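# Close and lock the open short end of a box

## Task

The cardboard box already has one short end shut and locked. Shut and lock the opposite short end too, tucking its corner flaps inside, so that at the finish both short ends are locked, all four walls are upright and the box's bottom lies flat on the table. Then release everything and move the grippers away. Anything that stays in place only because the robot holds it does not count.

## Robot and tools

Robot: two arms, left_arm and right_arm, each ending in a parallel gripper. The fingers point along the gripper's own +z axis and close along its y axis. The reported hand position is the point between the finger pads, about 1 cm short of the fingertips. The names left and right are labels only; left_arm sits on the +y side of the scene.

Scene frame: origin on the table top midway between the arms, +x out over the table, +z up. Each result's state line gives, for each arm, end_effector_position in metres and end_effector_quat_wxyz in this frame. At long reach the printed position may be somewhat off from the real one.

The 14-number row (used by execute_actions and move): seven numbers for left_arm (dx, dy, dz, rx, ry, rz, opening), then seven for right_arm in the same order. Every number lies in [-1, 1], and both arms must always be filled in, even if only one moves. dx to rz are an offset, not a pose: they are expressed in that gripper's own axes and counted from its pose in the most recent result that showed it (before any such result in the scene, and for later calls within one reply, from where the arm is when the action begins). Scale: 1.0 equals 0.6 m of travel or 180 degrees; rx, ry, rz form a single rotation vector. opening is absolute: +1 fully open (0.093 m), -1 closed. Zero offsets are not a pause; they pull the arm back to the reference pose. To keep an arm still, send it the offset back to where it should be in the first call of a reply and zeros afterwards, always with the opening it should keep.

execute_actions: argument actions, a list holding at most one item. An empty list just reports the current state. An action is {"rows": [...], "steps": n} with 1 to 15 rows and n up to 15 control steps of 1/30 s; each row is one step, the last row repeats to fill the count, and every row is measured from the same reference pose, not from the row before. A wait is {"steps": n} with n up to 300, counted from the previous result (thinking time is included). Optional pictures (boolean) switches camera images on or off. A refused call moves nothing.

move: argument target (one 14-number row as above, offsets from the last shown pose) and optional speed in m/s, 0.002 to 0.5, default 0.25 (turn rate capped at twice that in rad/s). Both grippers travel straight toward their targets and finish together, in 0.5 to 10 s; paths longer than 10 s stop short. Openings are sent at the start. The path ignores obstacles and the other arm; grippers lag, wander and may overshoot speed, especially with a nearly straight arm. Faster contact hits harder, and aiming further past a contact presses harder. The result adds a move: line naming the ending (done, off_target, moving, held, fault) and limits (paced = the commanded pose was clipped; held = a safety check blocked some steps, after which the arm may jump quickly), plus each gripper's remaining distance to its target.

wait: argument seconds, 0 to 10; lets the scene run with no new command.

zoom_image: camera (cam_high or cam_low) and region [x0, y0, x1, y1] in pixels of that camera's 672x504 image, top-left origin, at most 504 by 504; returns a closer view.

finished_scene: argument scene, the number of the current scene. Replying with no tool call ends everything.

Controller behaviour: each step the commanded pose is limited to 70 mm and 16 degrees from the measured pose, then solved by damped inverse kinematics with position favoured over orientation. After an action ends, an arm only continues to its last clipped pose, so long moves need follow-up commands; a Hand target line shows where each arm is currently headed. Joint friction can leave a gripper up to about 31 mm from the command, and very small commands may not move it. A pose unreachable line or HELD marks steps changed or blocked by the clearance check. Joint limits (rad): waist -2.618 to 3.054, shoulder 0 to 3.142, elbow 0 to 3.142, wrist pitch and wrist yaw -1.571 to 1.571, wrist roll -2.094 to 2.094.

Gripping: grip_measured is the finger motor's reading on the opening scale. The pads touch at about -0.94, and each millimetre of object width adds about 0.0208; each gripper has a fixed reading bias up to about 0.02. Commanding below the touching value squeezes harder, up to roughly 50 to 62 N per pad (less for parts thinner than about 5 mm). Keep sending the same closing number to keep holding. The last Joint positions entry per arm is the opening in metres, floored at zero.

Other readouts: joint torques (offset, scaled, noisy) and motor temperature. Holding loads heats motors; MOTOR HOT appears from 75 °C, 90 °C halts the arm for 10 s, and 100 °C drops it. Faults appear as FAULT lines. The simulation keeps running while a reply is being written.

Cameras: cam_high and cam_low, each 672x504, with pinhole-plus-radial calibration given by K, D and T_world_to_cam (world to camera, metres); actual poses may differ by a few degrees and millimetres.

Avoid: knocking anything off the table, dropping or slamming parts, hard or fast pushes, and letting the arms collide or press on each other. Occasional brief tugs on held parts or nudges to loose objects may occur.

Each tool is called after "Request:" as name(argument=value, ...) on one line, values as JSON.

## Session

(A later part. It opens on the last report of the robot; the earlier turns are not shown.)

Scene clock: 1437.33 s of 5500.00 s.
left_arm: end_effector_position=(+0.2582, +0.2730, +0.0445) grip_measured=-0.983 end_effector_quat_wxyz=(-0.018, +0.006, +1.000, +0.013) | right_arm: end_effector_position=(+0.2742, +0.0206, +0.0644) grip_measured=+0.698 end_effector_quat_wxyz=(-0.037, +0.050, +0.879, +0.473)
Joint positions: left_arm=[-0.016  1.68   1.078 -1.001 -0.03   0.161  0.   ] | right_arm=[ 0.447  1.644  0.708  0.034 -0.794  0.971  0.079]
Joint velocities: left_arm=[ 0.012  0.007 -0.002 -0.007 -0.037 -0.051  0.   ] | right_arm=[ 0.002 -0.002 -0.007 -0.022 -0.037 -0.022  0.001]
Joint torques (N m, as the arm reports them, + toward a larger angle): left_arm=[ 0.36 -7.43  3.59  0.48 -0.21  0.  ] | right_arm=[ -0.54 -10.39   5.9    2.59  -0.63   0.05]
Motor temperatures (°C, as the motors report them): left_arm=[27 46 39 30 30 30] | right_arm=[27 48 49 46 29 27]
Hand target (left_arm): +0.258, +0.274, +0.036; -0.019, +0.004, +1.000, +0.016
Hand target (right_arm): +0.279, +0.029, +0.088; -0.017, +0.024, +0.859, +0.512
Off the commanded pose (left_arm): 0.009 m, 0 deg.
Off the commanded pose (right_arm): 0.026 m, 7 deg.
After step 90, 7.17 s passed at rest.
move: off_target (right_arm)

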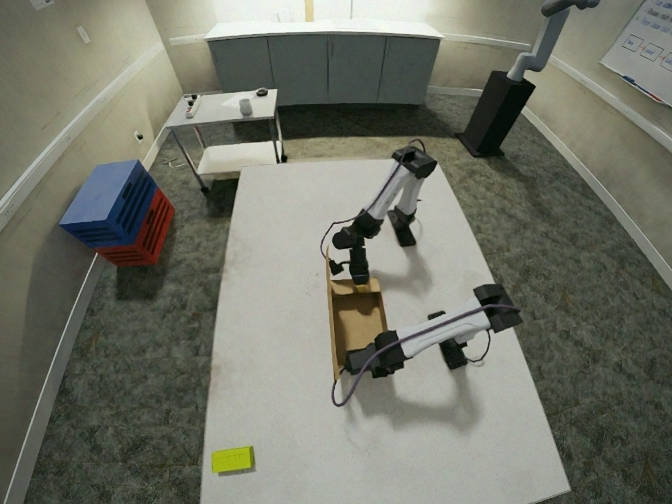

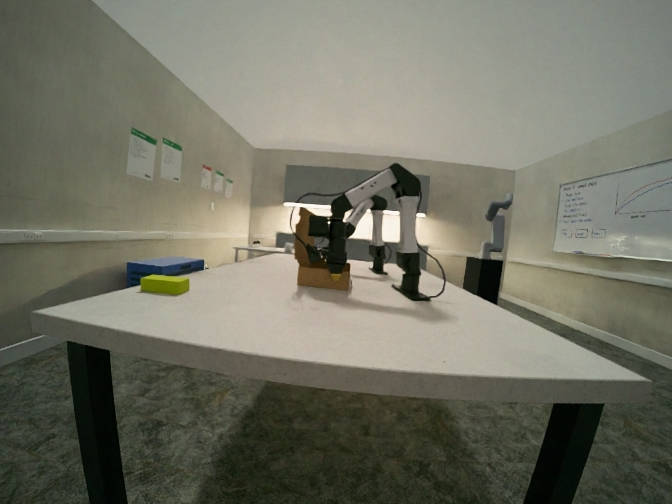

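Request:
execute_actions(actions=[])

Request:
zoom_image(camera="cam_high", region=[290,220,420,340])

Scene clock: 1466.80 s of 5500.00 s.
left_arm: end_effector_position=(+0.2582, +0.2730, +0.0445) grip_measured=-0.983 end_effector_quat_wxyz=(-0.018, +0.005, +1.000, +0.013) | right_arm: end_effector_position=(+0.2744, +0.0208, +0.0648) grip_measured=+0.698 end_effector_quat_wxyz=(-0.036, +0.050, +0.878, +0.474)
Joint positions: left_arm=[-0.016  1.68   1.078 -1.001 -0.03   0.16   0.   ] | right_arm=[ 0.447  1.644  0.708  0.037 -0.794  0.973  0.079]
Joint velocities: left_arm=[-0.002  0.007  0.002 -0.037 -0.081 -0.095  0.   ] | right_arm=[-0.007 -0.002 -0.007  0.051  0.037 -0.022  0.   ]
Joint torques (N m, as the arm reports them, + toward a larger angle): left_arm=[ 0.27 -7.39  3.61  0.48 -0.14  0.02] | right_arm=[ -0.52 -10.29   5.87   2.59  -0.64   0.04]
Motor temperatures (°C, as the motors report them): left_arm=[27 45 39 30 30 30] | right_arm=[27 49 47 50 29 27]
Hand target (left_arm): +0.258, +0.274, +0.036; -0.019, +0.004, +1.000, +0.016
Hand target (right_arm): +0.279, +0.029, +0.088; -0.017, +0.024, +0.859, +0.512
Off the commanded pose (left_arm): 0.009 m, 0 deg.
Off the commanded pose (right_arm): 0.026 m, 6 deg.
Steps of this call (steps 1 to 90: nothing new was sent; then 26.47 s passed at rest). Readings (end_effector_position):
1: left_arm (+0.2582, +0.2730, +0.0445) | right_arm (+0.2742, +0.0207, +0.0645)
2: left_arm (+0.2582, +0.2730, +0.0445) | right_arm (+0.2743, +0.0207, +0.0646)
4: left_arm (+0.2582, +0.2730, +0.0445) | right_arm (+0.2743, +0.0207, +0.0646)
8: left_arm (+0.2582, +0.2730, +0.0445) | right_arm (+0.2744, +0.0208, +0.0647)
90: the state above

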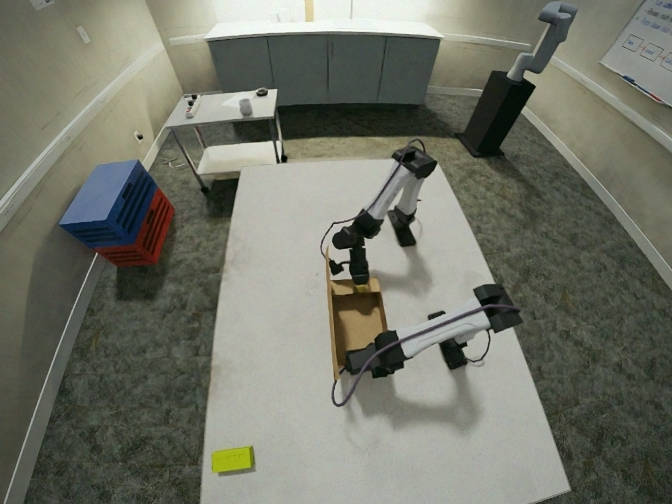

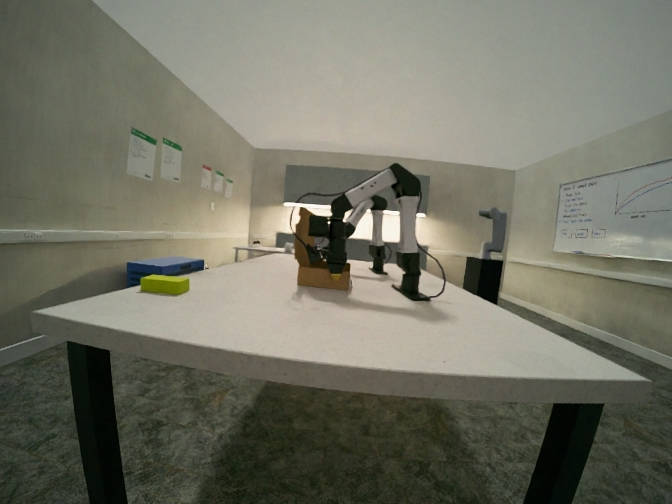

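Region (290, 220, 420, 340) of cam_high's 672x504 image, scaled by 3.877, with more detail than that image has; it fills the top 465 rows of this view, and the rest is white.

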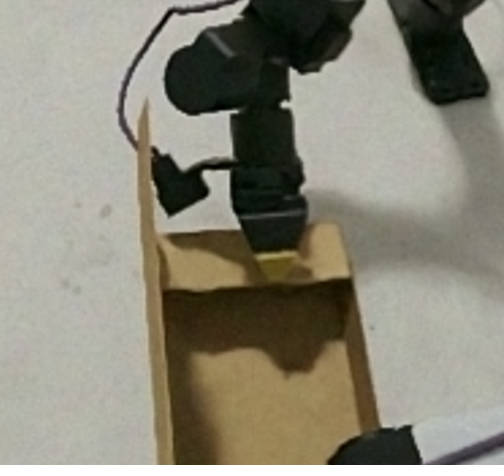

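Request:
move(target=[0,0,0.015,0,0,0,-1,0,0.062,0.025,-0.02,0.015,-0.025,0.6], speed=0.02)

Request:
zoom_image(camera="cam_high", region=[290,220,420,340])

Scene clock: 1479.00 s of 5500.00 s.
left_arm: end_effector_position=(+0.2588, +0.2751, +0.0445) grip_measured=-0.983 end_effector_quat_wxyz=(-0.018, +0.007, +1.000, +0.019) | right_arm: end_effector_position=(+0.2742, +0.0276, +0.0624) grip_measured=+0.603 end_effector_quat_wxyz=(-0.046, +0.051, +0.886, +0.458)
Joint positions: left_arm=[-0.016  1.68   1.078 -0.998 -0.042  0.165  0.   ] | right_arm=[ 0.471  1.668  0.754 -0.019 -0.771  0.973  0.074]
Joint velocities: left_arm=[ 0.017 -0.007  0.007 -0.007  0.037 -0.007  0.   ] | right_arm=[-0.002  0.002  0.017 -0.081 -0.007 -0.022 -0.   ]
Joint torques (N m, as the arm reports them, + toward a larger angle): left_arm=[ 0.28 -7.42  3.66  0.46  0.08  0.  ] | right_arm=[ 2.59 -7.62  9.35  2.45 -0.76 -0.03]
Motor temperatures (°C, as the motors report them): left_arm=[27 45 39 30 30 30] | right_arm=[27 49 47 50 29 27]
Hand target (left_arm): +0.258, +0.273, +0.036; -0.019, +0.005, +1.000, +0.013
Hand target (right_arm): +0.276, +0.051, +0.088; -0.038, +0.004, +0.864, +0.501
Off the commanded pose (left_arm): 0.009 m, 1 deg.
Off the commanded pose (right_arm): 0.036 m, 8 deg.
After step 90, 6.20 s passed at rest.
move: off_target (right_arm)

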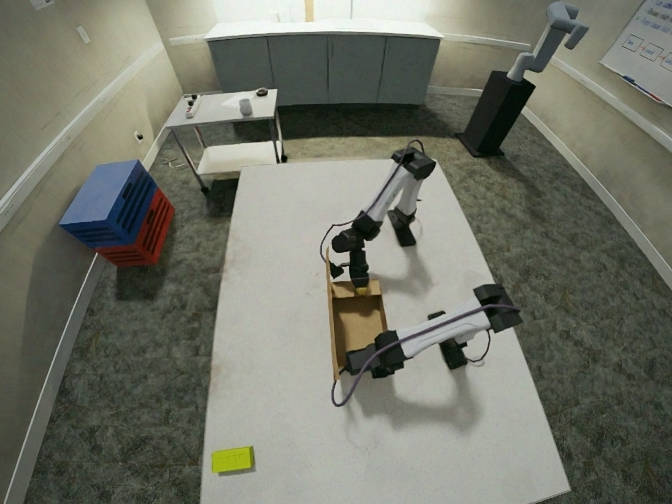

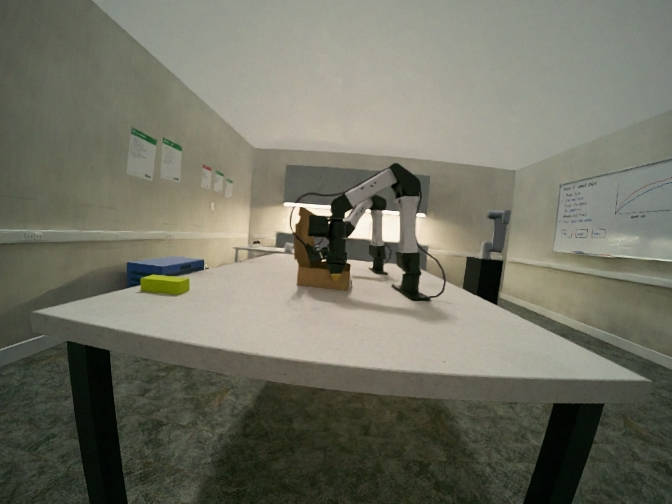

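Region (290, 220, 420, 340) of cam_high's 672x504 image, scaled by 3.877, with more detail than that image has; it fills the top 465 rows of this view, and the rest is white.

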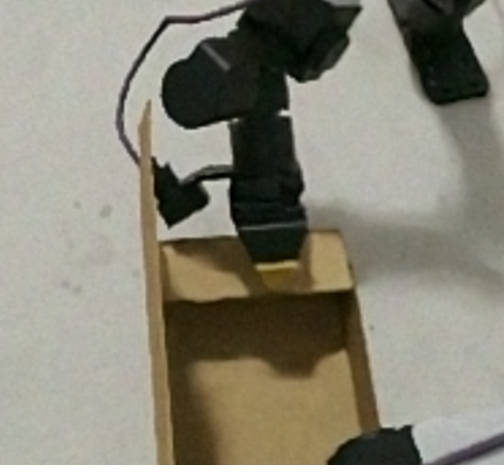

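Request:
move(target=[0,0,0.015,0,0,0,-1,0,0.055,0.015,0.03,0.015,-0.025,0.25], speed=0.02)

Request:
zoom_image(camera="cam_high", region=[290,220,420,340])

Scene clock: 1491.50 s of 5500.00 s.
left_arm: end_effector_position=(+0.2587, +0.2753, +0.0445) grip_measured=-0.983 end_effector_quat_wxyz=(-0.018, +0.008, +1.000, +0.019) | right_arm: end_effector_position=(+0.2733, +0.0295, +0.0599) grip_measured=+0.253 end_effector_quat_wxyz=(-0.062, +0.042, +0.924, +0.376)
Joint positions: left_arm=[-0.015  1.68   1.078 -0.998 -0.043  0.167  0.   ] | right_arm=[ 0.517  1.707  0.929 -0.335 -0.657  0.888  0.057]
Joint velocities: left_arm=[-0.007  0.007  0.007 -0.022 -0.051 -0.037  0.   ] | right_arm=[-0.007 -0.007  0.002  0.022 -0.022 -0.022 -0.002]
Joint torques (N m, as the arm reports them, + toward a larger angle): left_arm=[ 0.35 -7.27  3.69  0.5  -0.09  0.04] | right_arm=[ 2.09 -9.25  9.74  1.93 -0.67 -0.13]
Motor temperatures (°C, as the motors report them): left_arm=[27 45 39 30 30 30] | right_arm=[27 48 48 50 29 27]
Hand target (left_arm): +0.258, +0.275, +0.036; -0.018, +0.007, +1.000, +0.019
Hand target (right_arm): +0.276, +0.052, +0.085; -0.051, +0.003, +0.907, +0.417
Off the commanded pose (left_arm): 0.009 m, 0 deg.
Off the commanded pose (right_arm): 0.035 m, 7 deg.
After step 90, 6.00 s passed at rest.
move: off_target (right_arm)

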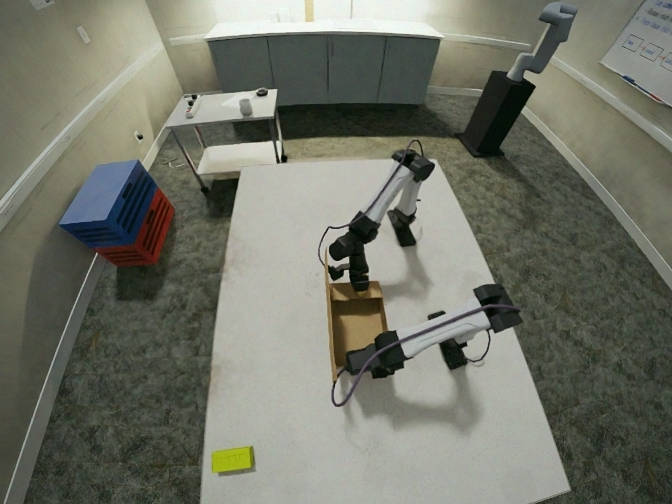

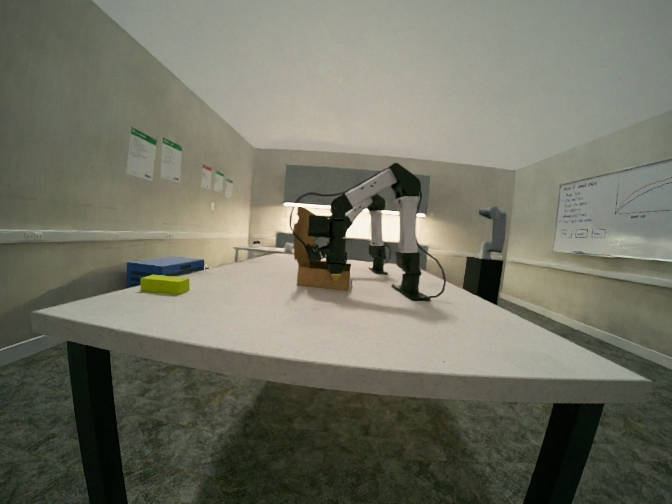

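Region (290, 220, 420, 340) of cam_high's 672x504 image, scaled by 3.877, with more detail than that image has; it fills the top 465 rows of this view, and the rest is white.

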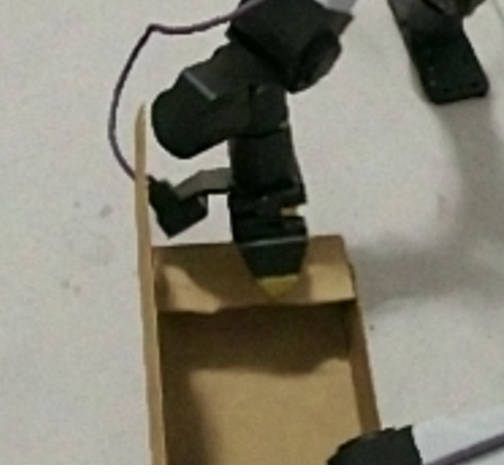

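Good progress. Continue.

Request:
move(target=[0,0,0.015,0,0,0,-1,0,0.05,0.0,0.04,0.02,-0.01,-0.05], speed=0.02)

Request:
zoom_image(camera="cam_high", region=[290,220,420,340])

Scene clock: 1515.13 s of 5500.00 s.
left_arm: end_effector_position=(+0.2588, +0.2762, +0.0464) grip_measured=-0.983 end_effector_quat_wxyz=(-0.016, +0.005, +1.000, +0.016) | right_arm: end_effector_position=(+0.2754, +0.0301, +0.0663) grip_measured=-0.040 end_effector_quat_wxyz=(-0.090, +0.030, +0.952, +0.291)
Joint positions: left_arm=[-0.008  1.677  1.082 -1.004 -0.036  0.168  0.   ] | right_arm=[ 0.55   1.792  1.159 -0.665 -0.563  0.814  0.043]
Joint velocities: left_arm=[-0.017  0.007 -0.002 -0.007  0.051 -0.022  0.   ] | right_arm=[-0.022 -0.002  0.012  0.037 -0.007  0.037  0.001]
Joint torques (N m, as the arm reports them, + toward a larger angle): left_arm=[-0.18 -6.89  3.39  0.51 -0.2   0.04] | right_arm=[ 2.27 -9.52  9.57  1.3  -0.52  0.06]
Motor temperatures (°C, as the motors report them): left_arm=[27 45 38 30 30 30] | right_arm=[27 47 50 47 29 27]
Hand target (left_arm): +0.258, +0.276, +0.036; -0.018, +0.008, +1.000, +0.019
Hand target (right_arm): +0.276, +0.050, +0.081; -0.087, +0.012, +0.944, +0.319
Off the commanded pose (left_arm): 0.011 m, 1 deg.
Off the commanded pose (right_arm): 0.025 m, 4 deg.
After step 90, 16.83 s passed at rest.
move: off_target (left_arm, right_arm)

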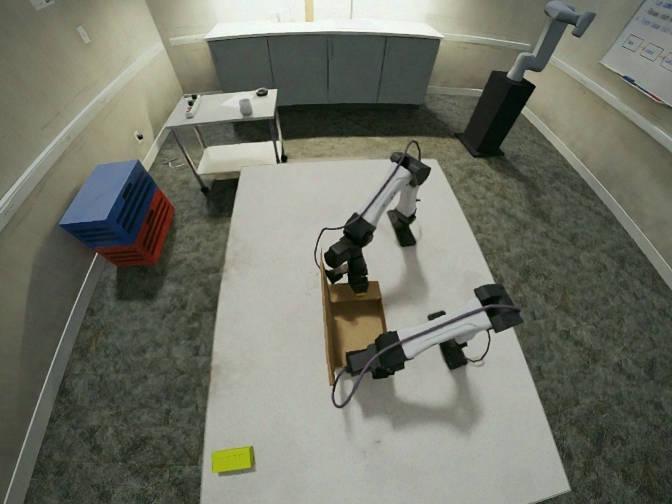

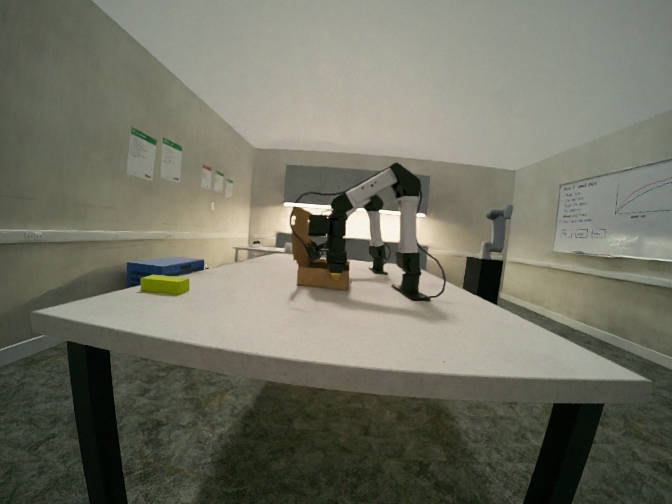

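Region (290, 220, 420, 340) of cam_high's 672x504 image, scaled by 3.877, with more detail than that image has; it fills the top 465 rows of this view, and the rest is white.

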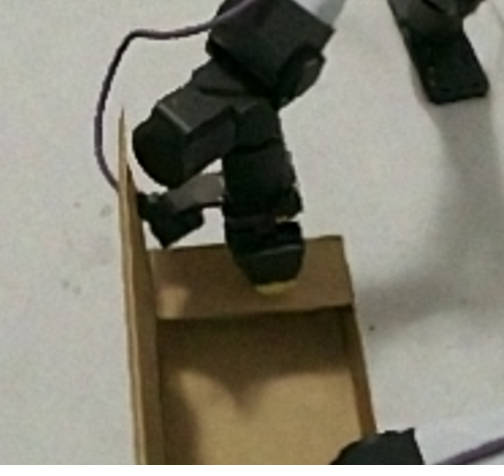

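Request:
move(target=[0,0,0.015,0,0,0,-1,0,0.03,0.03,0.06,-0.03,-0.02,-0.05], speed=0.02)

Request:
zoom_image(camera="cam_high", region=[290,220,420,340])

Scene clock: 1528.33 s of 5500.00 s.
left_arm: end_effector_position=(+0.2584, +0.2769, +0.0464) grip_measured=-0.983 end_effector_quat_wxyz=(-0.017, -0.001, +1.000, +0.016) | right_arm: end_effector_position=(+0.2786, +0.0354, +0.0641) grip_measured=-0.042 end_effector_quat_wxyz=(-0.034, +0.022, +0.981, +0.191)
Joint positions: left_arm=[-0.006  1.677  1.082 -1.005 -0.038  0.157  0.   ] | right_arm=[ 0.656  1.83   1.28  -0.784 -0.315  0.858  0.043]
Joint velocities: left_arm=[ 0.007 -0.012 -0.012 -0.051 -0.022  0.022  0.   ] | right_arm=[-0.027 -0.007 -0.002  0.022  0.022 -0.051 -0.001]
Joint torques (N m, as the arm reports them, + toward a larger angle): left_arm=[ 0.18 -7.31  3.85  0.46 -0.12  0.15] | right_arm=[ 3.3  -7.93  8.58  1.31 -0.22  0.06]
Motor temperatures (°C, as the motors report them): left_arm=[27 45 38 30 30 30] | right_arm=[28 47 50 46 29 27]
Hand target (left_arm): +0.258, +0.276, +0.038; -0.017, +0.005, +1.000, +0.016
Hand target (right_arm): +0.274, +0.054, +0.062; -0.037, +0.006, +0.979, +0.203
Off the commanded pose (left_arm): 0.009 m, 1 deg.
Off the commanded pose (right_arm): 0.020 m, 2 deg.
After step 90, 4.47 s passed at rest.
move: off_target (right_arm)

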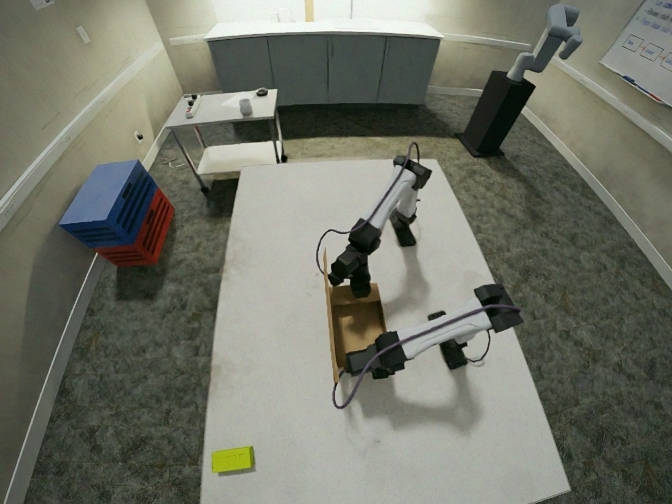

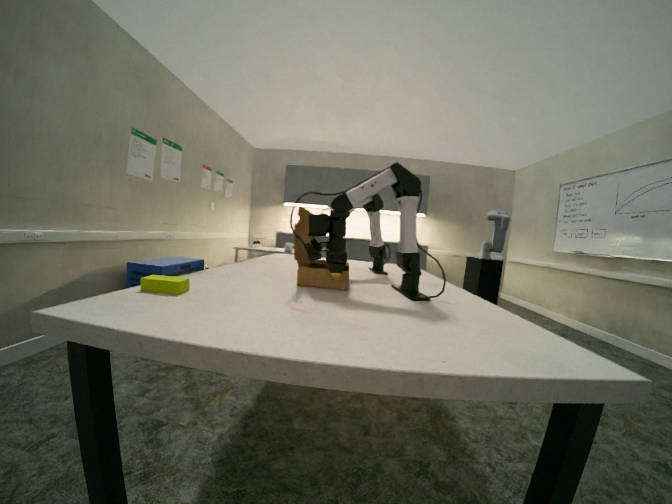

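Region (290, 220, 420, 340) of cam_high's 672x504 image, scaled by 3.877, with more detail than that image has; it fills the top 465 rows of this view, and the rest is white.

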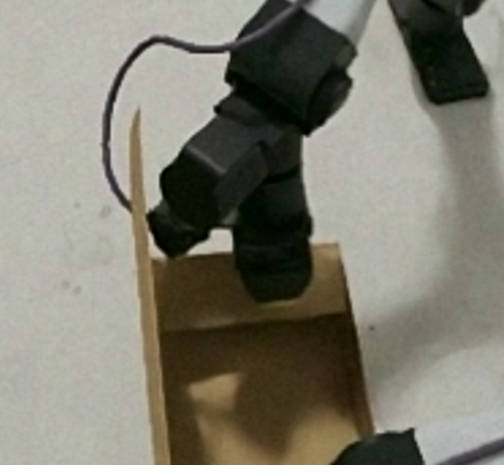

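Request:
move(target=[0,0,0.015,0,0,0,-1,0,0.02,0.055,0.09,-0.015,0.0,-0.05], speed=0.02)

Request:
zoom_image(camera="cam_high", region=[290,220,420,340])

Scene clock: 1541.57 s of 5500.00 s.
left_arm: end_effector_position=(+0.2586, +0.2772, +0.0464) grip_measured=-0.983 end_effector_quat_wxyz=(-0.016, -0.004, +1.000, +0.017) | right_arm: end_effector_position=(+0.2760, +0.0460, +0.0399) grip_measured=-0.047 end_effector_quat_wxyz=(-0.018, +0.023, +0.999, +0.037)
Joint positions: left_arm=[-0.006  1.677  1.082 -1.004 -0.039  0.151  0.   ] | right_arm=[ 0.781  2.045  1.537 -1.025 -0.074  0.948  0.043]
Joint velocities: left_arm=[ 0.022  0.022 -0.002  0.022  0.037 -0.125  0.   ] | right_arm=[-0.022  0.002  0.002  0.007 -0.022 -0.081 -0.   ]
Joint torques (N m, as the arm reports them, + toward a larger angle): left_arm=[ 0.47 -7.46  3.57  0.48 -0.06  0.13] | right_arm=[  1.17 -11.1    7.47   0.9   -0.02   0.1 ]
Motor temperatures (°C, as the motors report them): left_arm=[27 45 39 30 30 30] | right_arm=[28 46 50 45 28 27]
Hand target (left_arm): +0.258, +0.277, +0.038; -0.017, -0.001, +1.000, +0.017
Hand target (right_arm): +0.277, +0.059, +0.039; -0.012, +0.021, +0.998, +0.052
Off the commanded pose (left_arm): 0.009 m, 0 deg.
Off the commanded pose (right_arm): 0.013 m, 2 deg.
After step 90, 2.67 s passed at rest.
move: off_target (right_arm)

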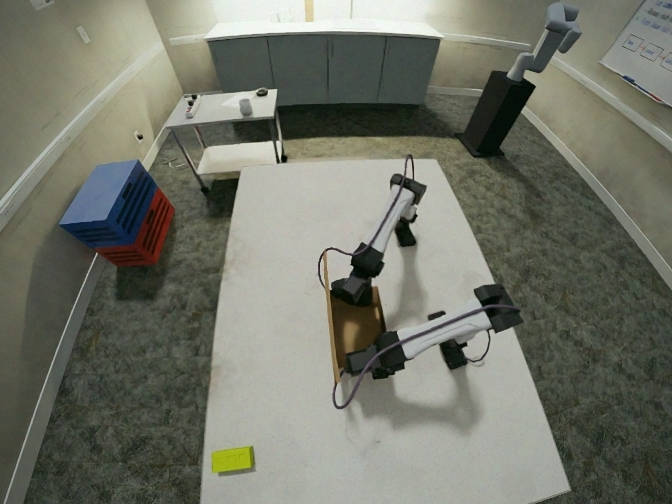

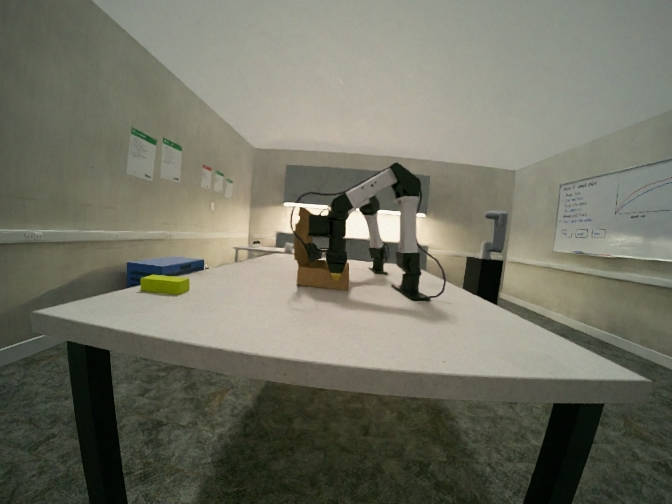

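Region (290, 220, 420, 340) of cam_high's 672x504 image, scaled by 3.877, with more detail than that image has; it fills the top 465 rows of this view, and the rest is white.

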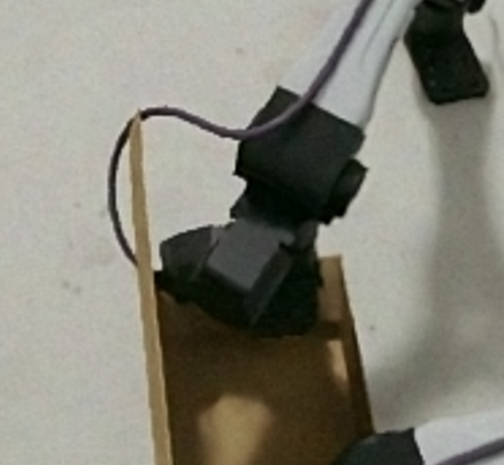

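Request:
move(target=[0,0,0.015,0,0,0,-1,0,-0.02,0.01,0.02,0,0.0,-0.5], speed=0.02)

Request:
move(target=[0,0,0,0,0,0,-1,0,-0.02,0.0,0,0,0.0,-1], speed=0.02)

Request:
move(target=[0,0,0,0,0,0,-1,0,0,0.0,0,0,0.0,-0.55])

Request:
move(target=[0,0,0,0,0,0,-1,0,0,0.035,0,0,0.0,-0.55], speed=0.03)

Request:
move(target=[0,0,0,0,0,0,-1,0,0,0.0,0,0,0.0,-1])

Request:
zoom_image(camera="cam_high", region=[290,220,420,340])

Scene clock: 1556.33 s of 5500.00 s.
left_arm: end_effector_position=(+0.2586, +0.2774, +0.0464) grip_measured=-0.983 end_effector_quat_wxyz=(-0.016, -0.004, +1.000, +0.017) | right_arm: end_effector_position=(+0.2756, +0.0369, +0.0391) grip_measured=-0.497 end_effector_quat_wxyz=(-0.017, +0.024, +0.999, +0.017)
Joint positions: left_arm=[-0.005  1.677  1.082 -1.003 -0.039  0.152  0.   ] | right_arm=[ 0.779  2.046  1.537 -1.055 -0.048  0.947  0.021]
Joint velocities: left_arm=[ 0.007  0.007 -0.007 -0.066 -0.11  -0.007  0.   ] | right_arm=[-0.002  0.002  0.002  0.022  0.051 -0.095 -0.001]
Joint torques (N m, as the arm reports them, + toward a larger angle): left_arm=[ 0.08 -7.44  3.73  0.46 -0.14  0.05] | right_arm=[ -0.19 -10.98   6.2    0.48   0.15  -0.04]
Motor temperatures (°C, as the motors report them): left_arm=[27 45 38 30 30 30] | right_arm=[28 49 49 44 28 27]
Hand target (left_arm): +0.258, +0.277, +0.038; -0.017, -0.004, +1.000, +0.017
Hand target (right_arm): +0.275, +0.034, +0.033; -0.018, +0.022, +1.000, +0.006
Off the commanded pose (left_arm): 0.009 m, 0 deg.
Off the commanded pose (right_arm): 0.007 m, 1 deg.
After step 90, 9.97 s passed at rest.
move: done

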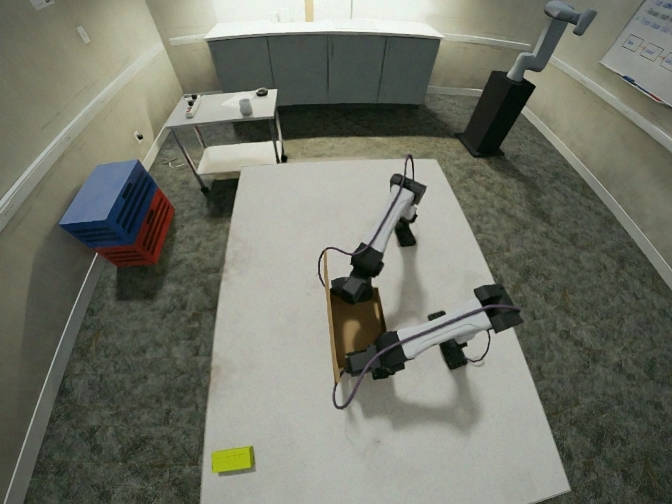

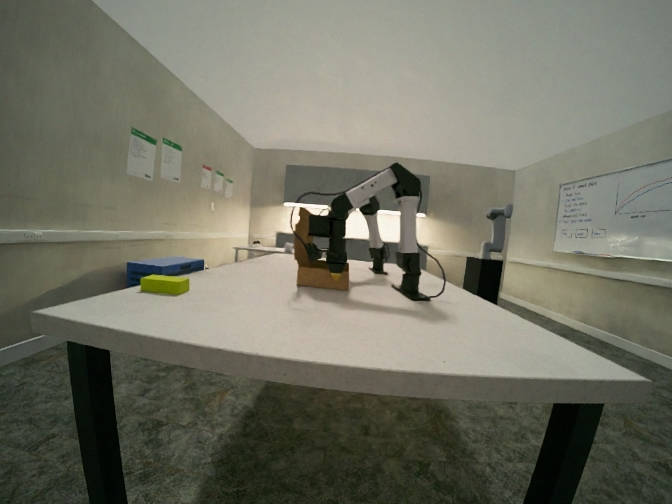

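Scene clock: 1557.17 s of 5500.00 s.
left_arm: end_effector_position=(+0.2586, +0.2764, +0.0464) grip_measured=-0.983 end_effector_quat_wxyz=(-0.016, -0.001, +1.000, +0.013) | right_arm: end_effector_position=(+0.2731, +0.0302, +0.0385) grip_measured=-0.960 end_effector_quat_wxyz=(-0.015, +0.011, +1.000, +0.010)
Joint positions: left_arm=[-0.004  1.677  1.082 -1.004 -0.032  0.16   0.   ] | right_arm=[ 0.778  2.03   1.511 -1.055 -0.036  0.92   0.   ]
Joint velocities: left_arm=[ 0.007 -0.017 -0.012 -0.051  0.037 -0.051  0.   ] | right_arm=[ 0.002 -0.007  0.017  0.007  0.022  0.051  0.   ]
Joint torques (N m, as the arm reports them, + toward a larger angle): left_arm=[ 0.14 -8.68  5.66  0.22 -0.15 -0.02] | right_arm=[ -1.98 -13.54   4.1    0.68  -0.05   0.07]
Motor temperatures (°C, as the motors report them): left_arm=[27 45 38 30 30 30] | right_arm=[28 49 49 43 28 27]
Hand target (left_arm): +0.259, +0.277, +0.046; -0.016, -0.004, +1.000, +0.017
Hand target (right_arm): +0.275, +0.025, +0.038; -0.017, +0.024, +0.999, +0.017
Off the commanded pose (left_arm): 0.001 m, 1 deg.
Off the commanded pose (right_arm): 0.006 m, 2 deg.
move: done

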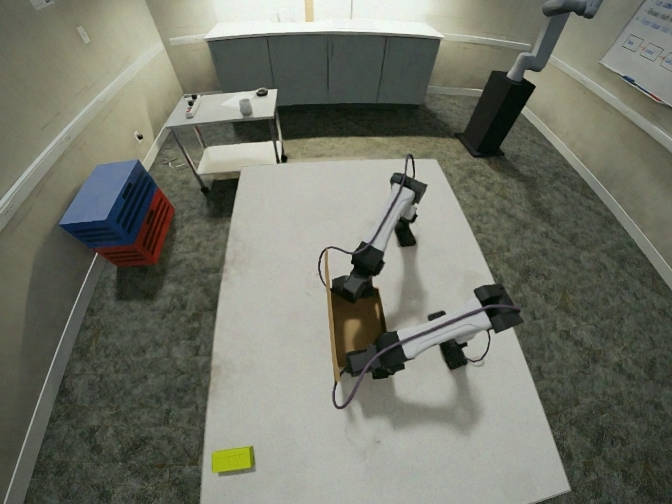

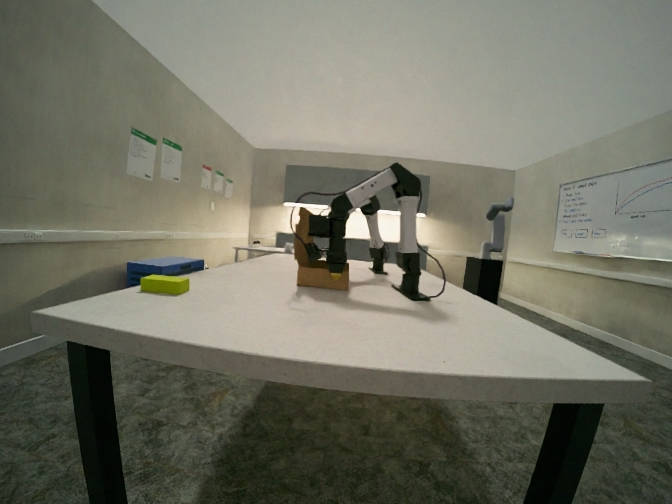

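Scene clock: 1557.67 s of 5500.00 s.
left_arm: end_effector_position=(+0.2586, +0.2762, +0.0463) grip_measured=-0.983 end_effector_quat_wxyz=(-0.016, -0.001, +1.000, +0.013) | right_arm: end_effector_position=(+0.2730, +0.0300, +0.0385) grip_measured=-0.552 end_effector_quat_wxyz=(-0.015, +0.011, +1.000, +0.009)
Joint positions: left_arm=[-0.004  1.677  1.082 -1.004 -0.03   0.16   0.   ] | right_arm=[ 0.778  2.03   1.511 -1.056 -0.036  0.92   0.019]
Joint velocities: left_arm=[-0.017  0.007 -0.002  0.051 -0.022 -0.081  0.   ] | right_arm=[-0.002  0.002  0.012  0.037 -0.051  0.051  0.   ]
Joint torques (N m, as the arm reports them, + toward a larger angle): left_arm=[ 0.22 -8.4   5.43  0.18 -0.1   0.04] | right_arm=[ -0.15 -12.01   6.15   0.5    0.06   0.01]
Motor temperatures (°C, as the motors report them): left_arm=[27 45 38 30 30 30] | right_arm=[28 49 49 43 28 27]
Hand target (left_arm): +0.259, +0.276, +0.046; -0.016, -0.001, +1.000, +0.013
Hand target (right_arm): +0.273, +0.030, +0.038; -0.015, +0.011, +1.000, +0.010
Off the commanded pose (left_arm): 0.000 m, 0 deg.
Off the commanded pose (right_arm): 0.000 m, 0 deg.
move: done

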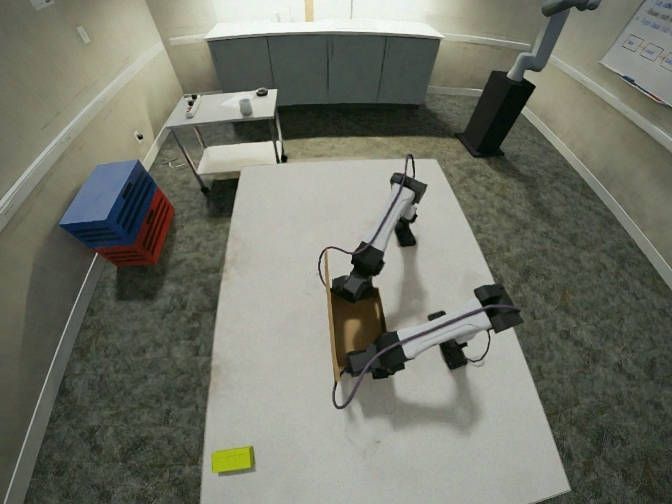

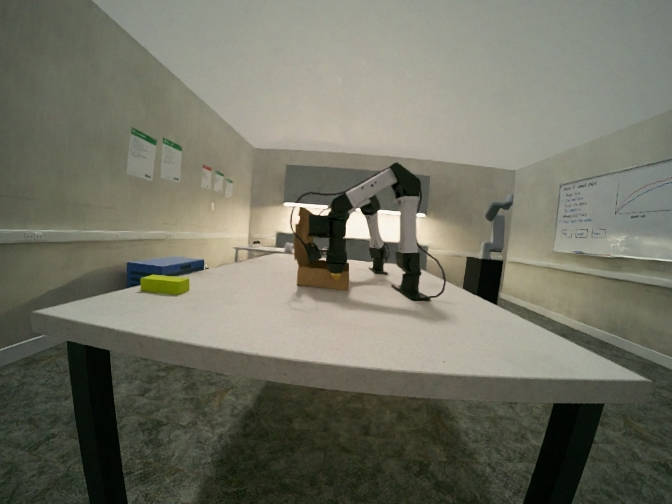

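Scene clock: 1558.67 s of 5500.00 s.
left_arm: end_effector_position=(+0.2585, +0.2761, +0.0464) grip_measured=-0.983 end_effector_quat_wxyz=(-0.016, -0.001, +1.000, +0.013) | right_arm: end_effector_position=(+0.2745, +0.0313, +0.0289) grip_measured=-0.552 end_effector_quat_wxyz=(-0.011, +0.011, +1.000, +0.014)
Joint positions: left_arm=[-0.004  1.677  1.082 -1.005 -0.03   0.16   0.   ] | right_arm=[ 0.778  2.037  1.482 -1.007 -0.034  0.92   0.019]
Joint velocities: left_arm=[-0.012 -0.007 -0.002 -0.051  0.007 -0.037  0.   ] | right_arm=[-0.007  0.007  0.002  0.051 -0.051  0.022  0.   ]
Joint torques (N m, as the arm reports them, + toward a larger angle): left_arm=[ 0.2  -8.55  5.42  0.17 -0.12  0.07] | right_arm=[  0.02 -10.85   4.52   0.77   0.04   0.03]
Motor temperatures (°C, as the motors report them): left_arm=[27 45 39 30 30 30] | right_arm=[27 49 49 43 28 27]
Hand target (left_arm): +0.259, +0.276, +0.046; -0.016, -0.001, +1.000, +0.013
Hand target (right_arm): +0.272, +0.030, +0.018; -0.015, +0.011, +1.000, +0.009
Off the commanded pose (left_arm): 0.000 m, 0 deg.
Off the commanded pose (right_arm): 0.012 m, 1 deg.
move: off_target (right_arm)

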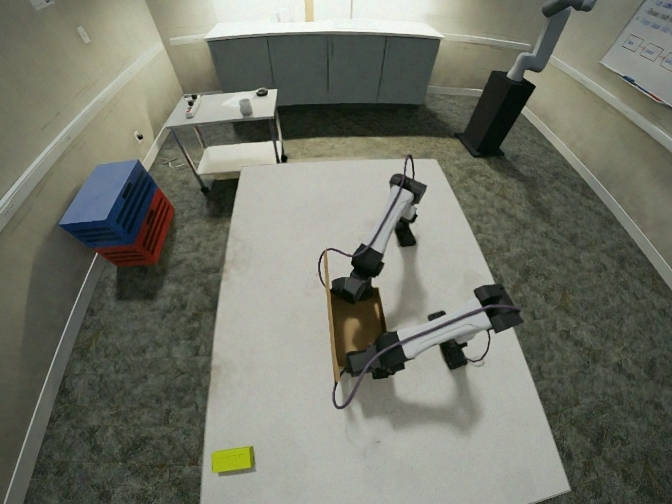

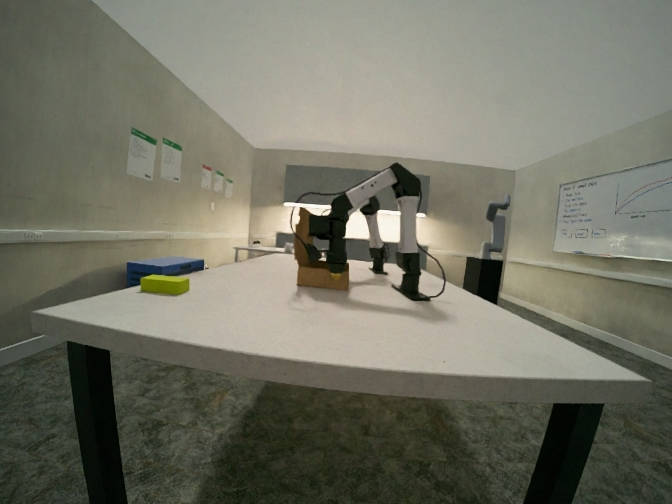

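Scene clock: 1559.17 s of 5500.00 s.
left_arm: end_effector_position=(+0.2584, +0.2761, +0.0464) grip_measured=-0.983 end_effector_quat_wxyz=(-0.016, -0.001, +1.000, +0.012) | right_arm: end_effector_position=(+0.2746, +0.0301, +0.0288) grip_measured=-0.960 end_effector_quat_wxyz=(-0.010, +0.010, +1.000, +0.011)
Joint positions: left_arm=[-0.004  1.677  1.082 -1.005 -0.03   0.16   0.   ] | right_arm=[ 0.778  2.037  1.482 -1.011 -0.029  0.919  0.   ]
Joint velocities: left_arm=[ 0.007 -0.012 -0.032 -0.007 -0.037 -0.037  0.   ] | right_arm=[-0.002  0.002 -0.012 -0.051  0.066 -0.007  0.   ]
Joint torques (N m, as the arm reports them, + toward a larger angle): left_arm=[-0.05 -8.51  5.51  0.18 -0.06  0.04] | right_arm=[ -0.24 -12.08   6.17   0.55   0.     0.02]
Motor temperatures (°C, as the motors report them): left_arm=[27 45 39 30 30 30] | right_arm=[27 49 49 43 28 27]
Hand target (left_arm): +0.258, +0.276, +0.046; -0.016, -0.001, +1.000, +0.013
Hand target (right_arm): +0.274, +0.031, +0.029; -0.011, +0.011, +1.000, +0.014
Off the commanded pose (left_arm): 0.000 m, 0 deg.
Off the commanded pose (right_arm): 0.001 m, 0 deg.
move: done

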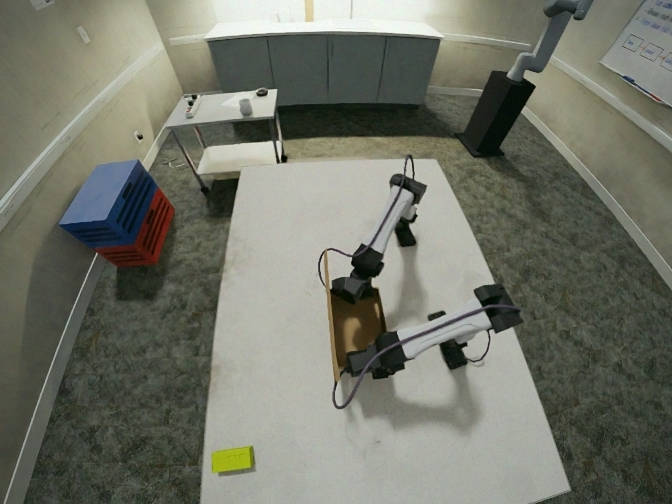

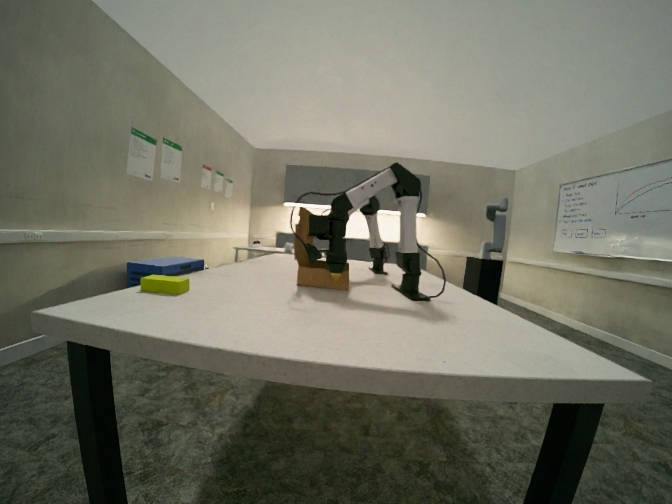

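Region (290, 220, 420, 340) of cam_high's 672x504 image, scaled by 3.877, with more detail than that image has; it fills the top 465 rows of this view, and the rest is white.

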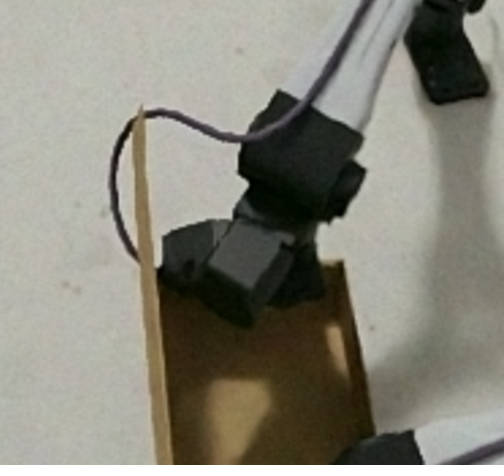

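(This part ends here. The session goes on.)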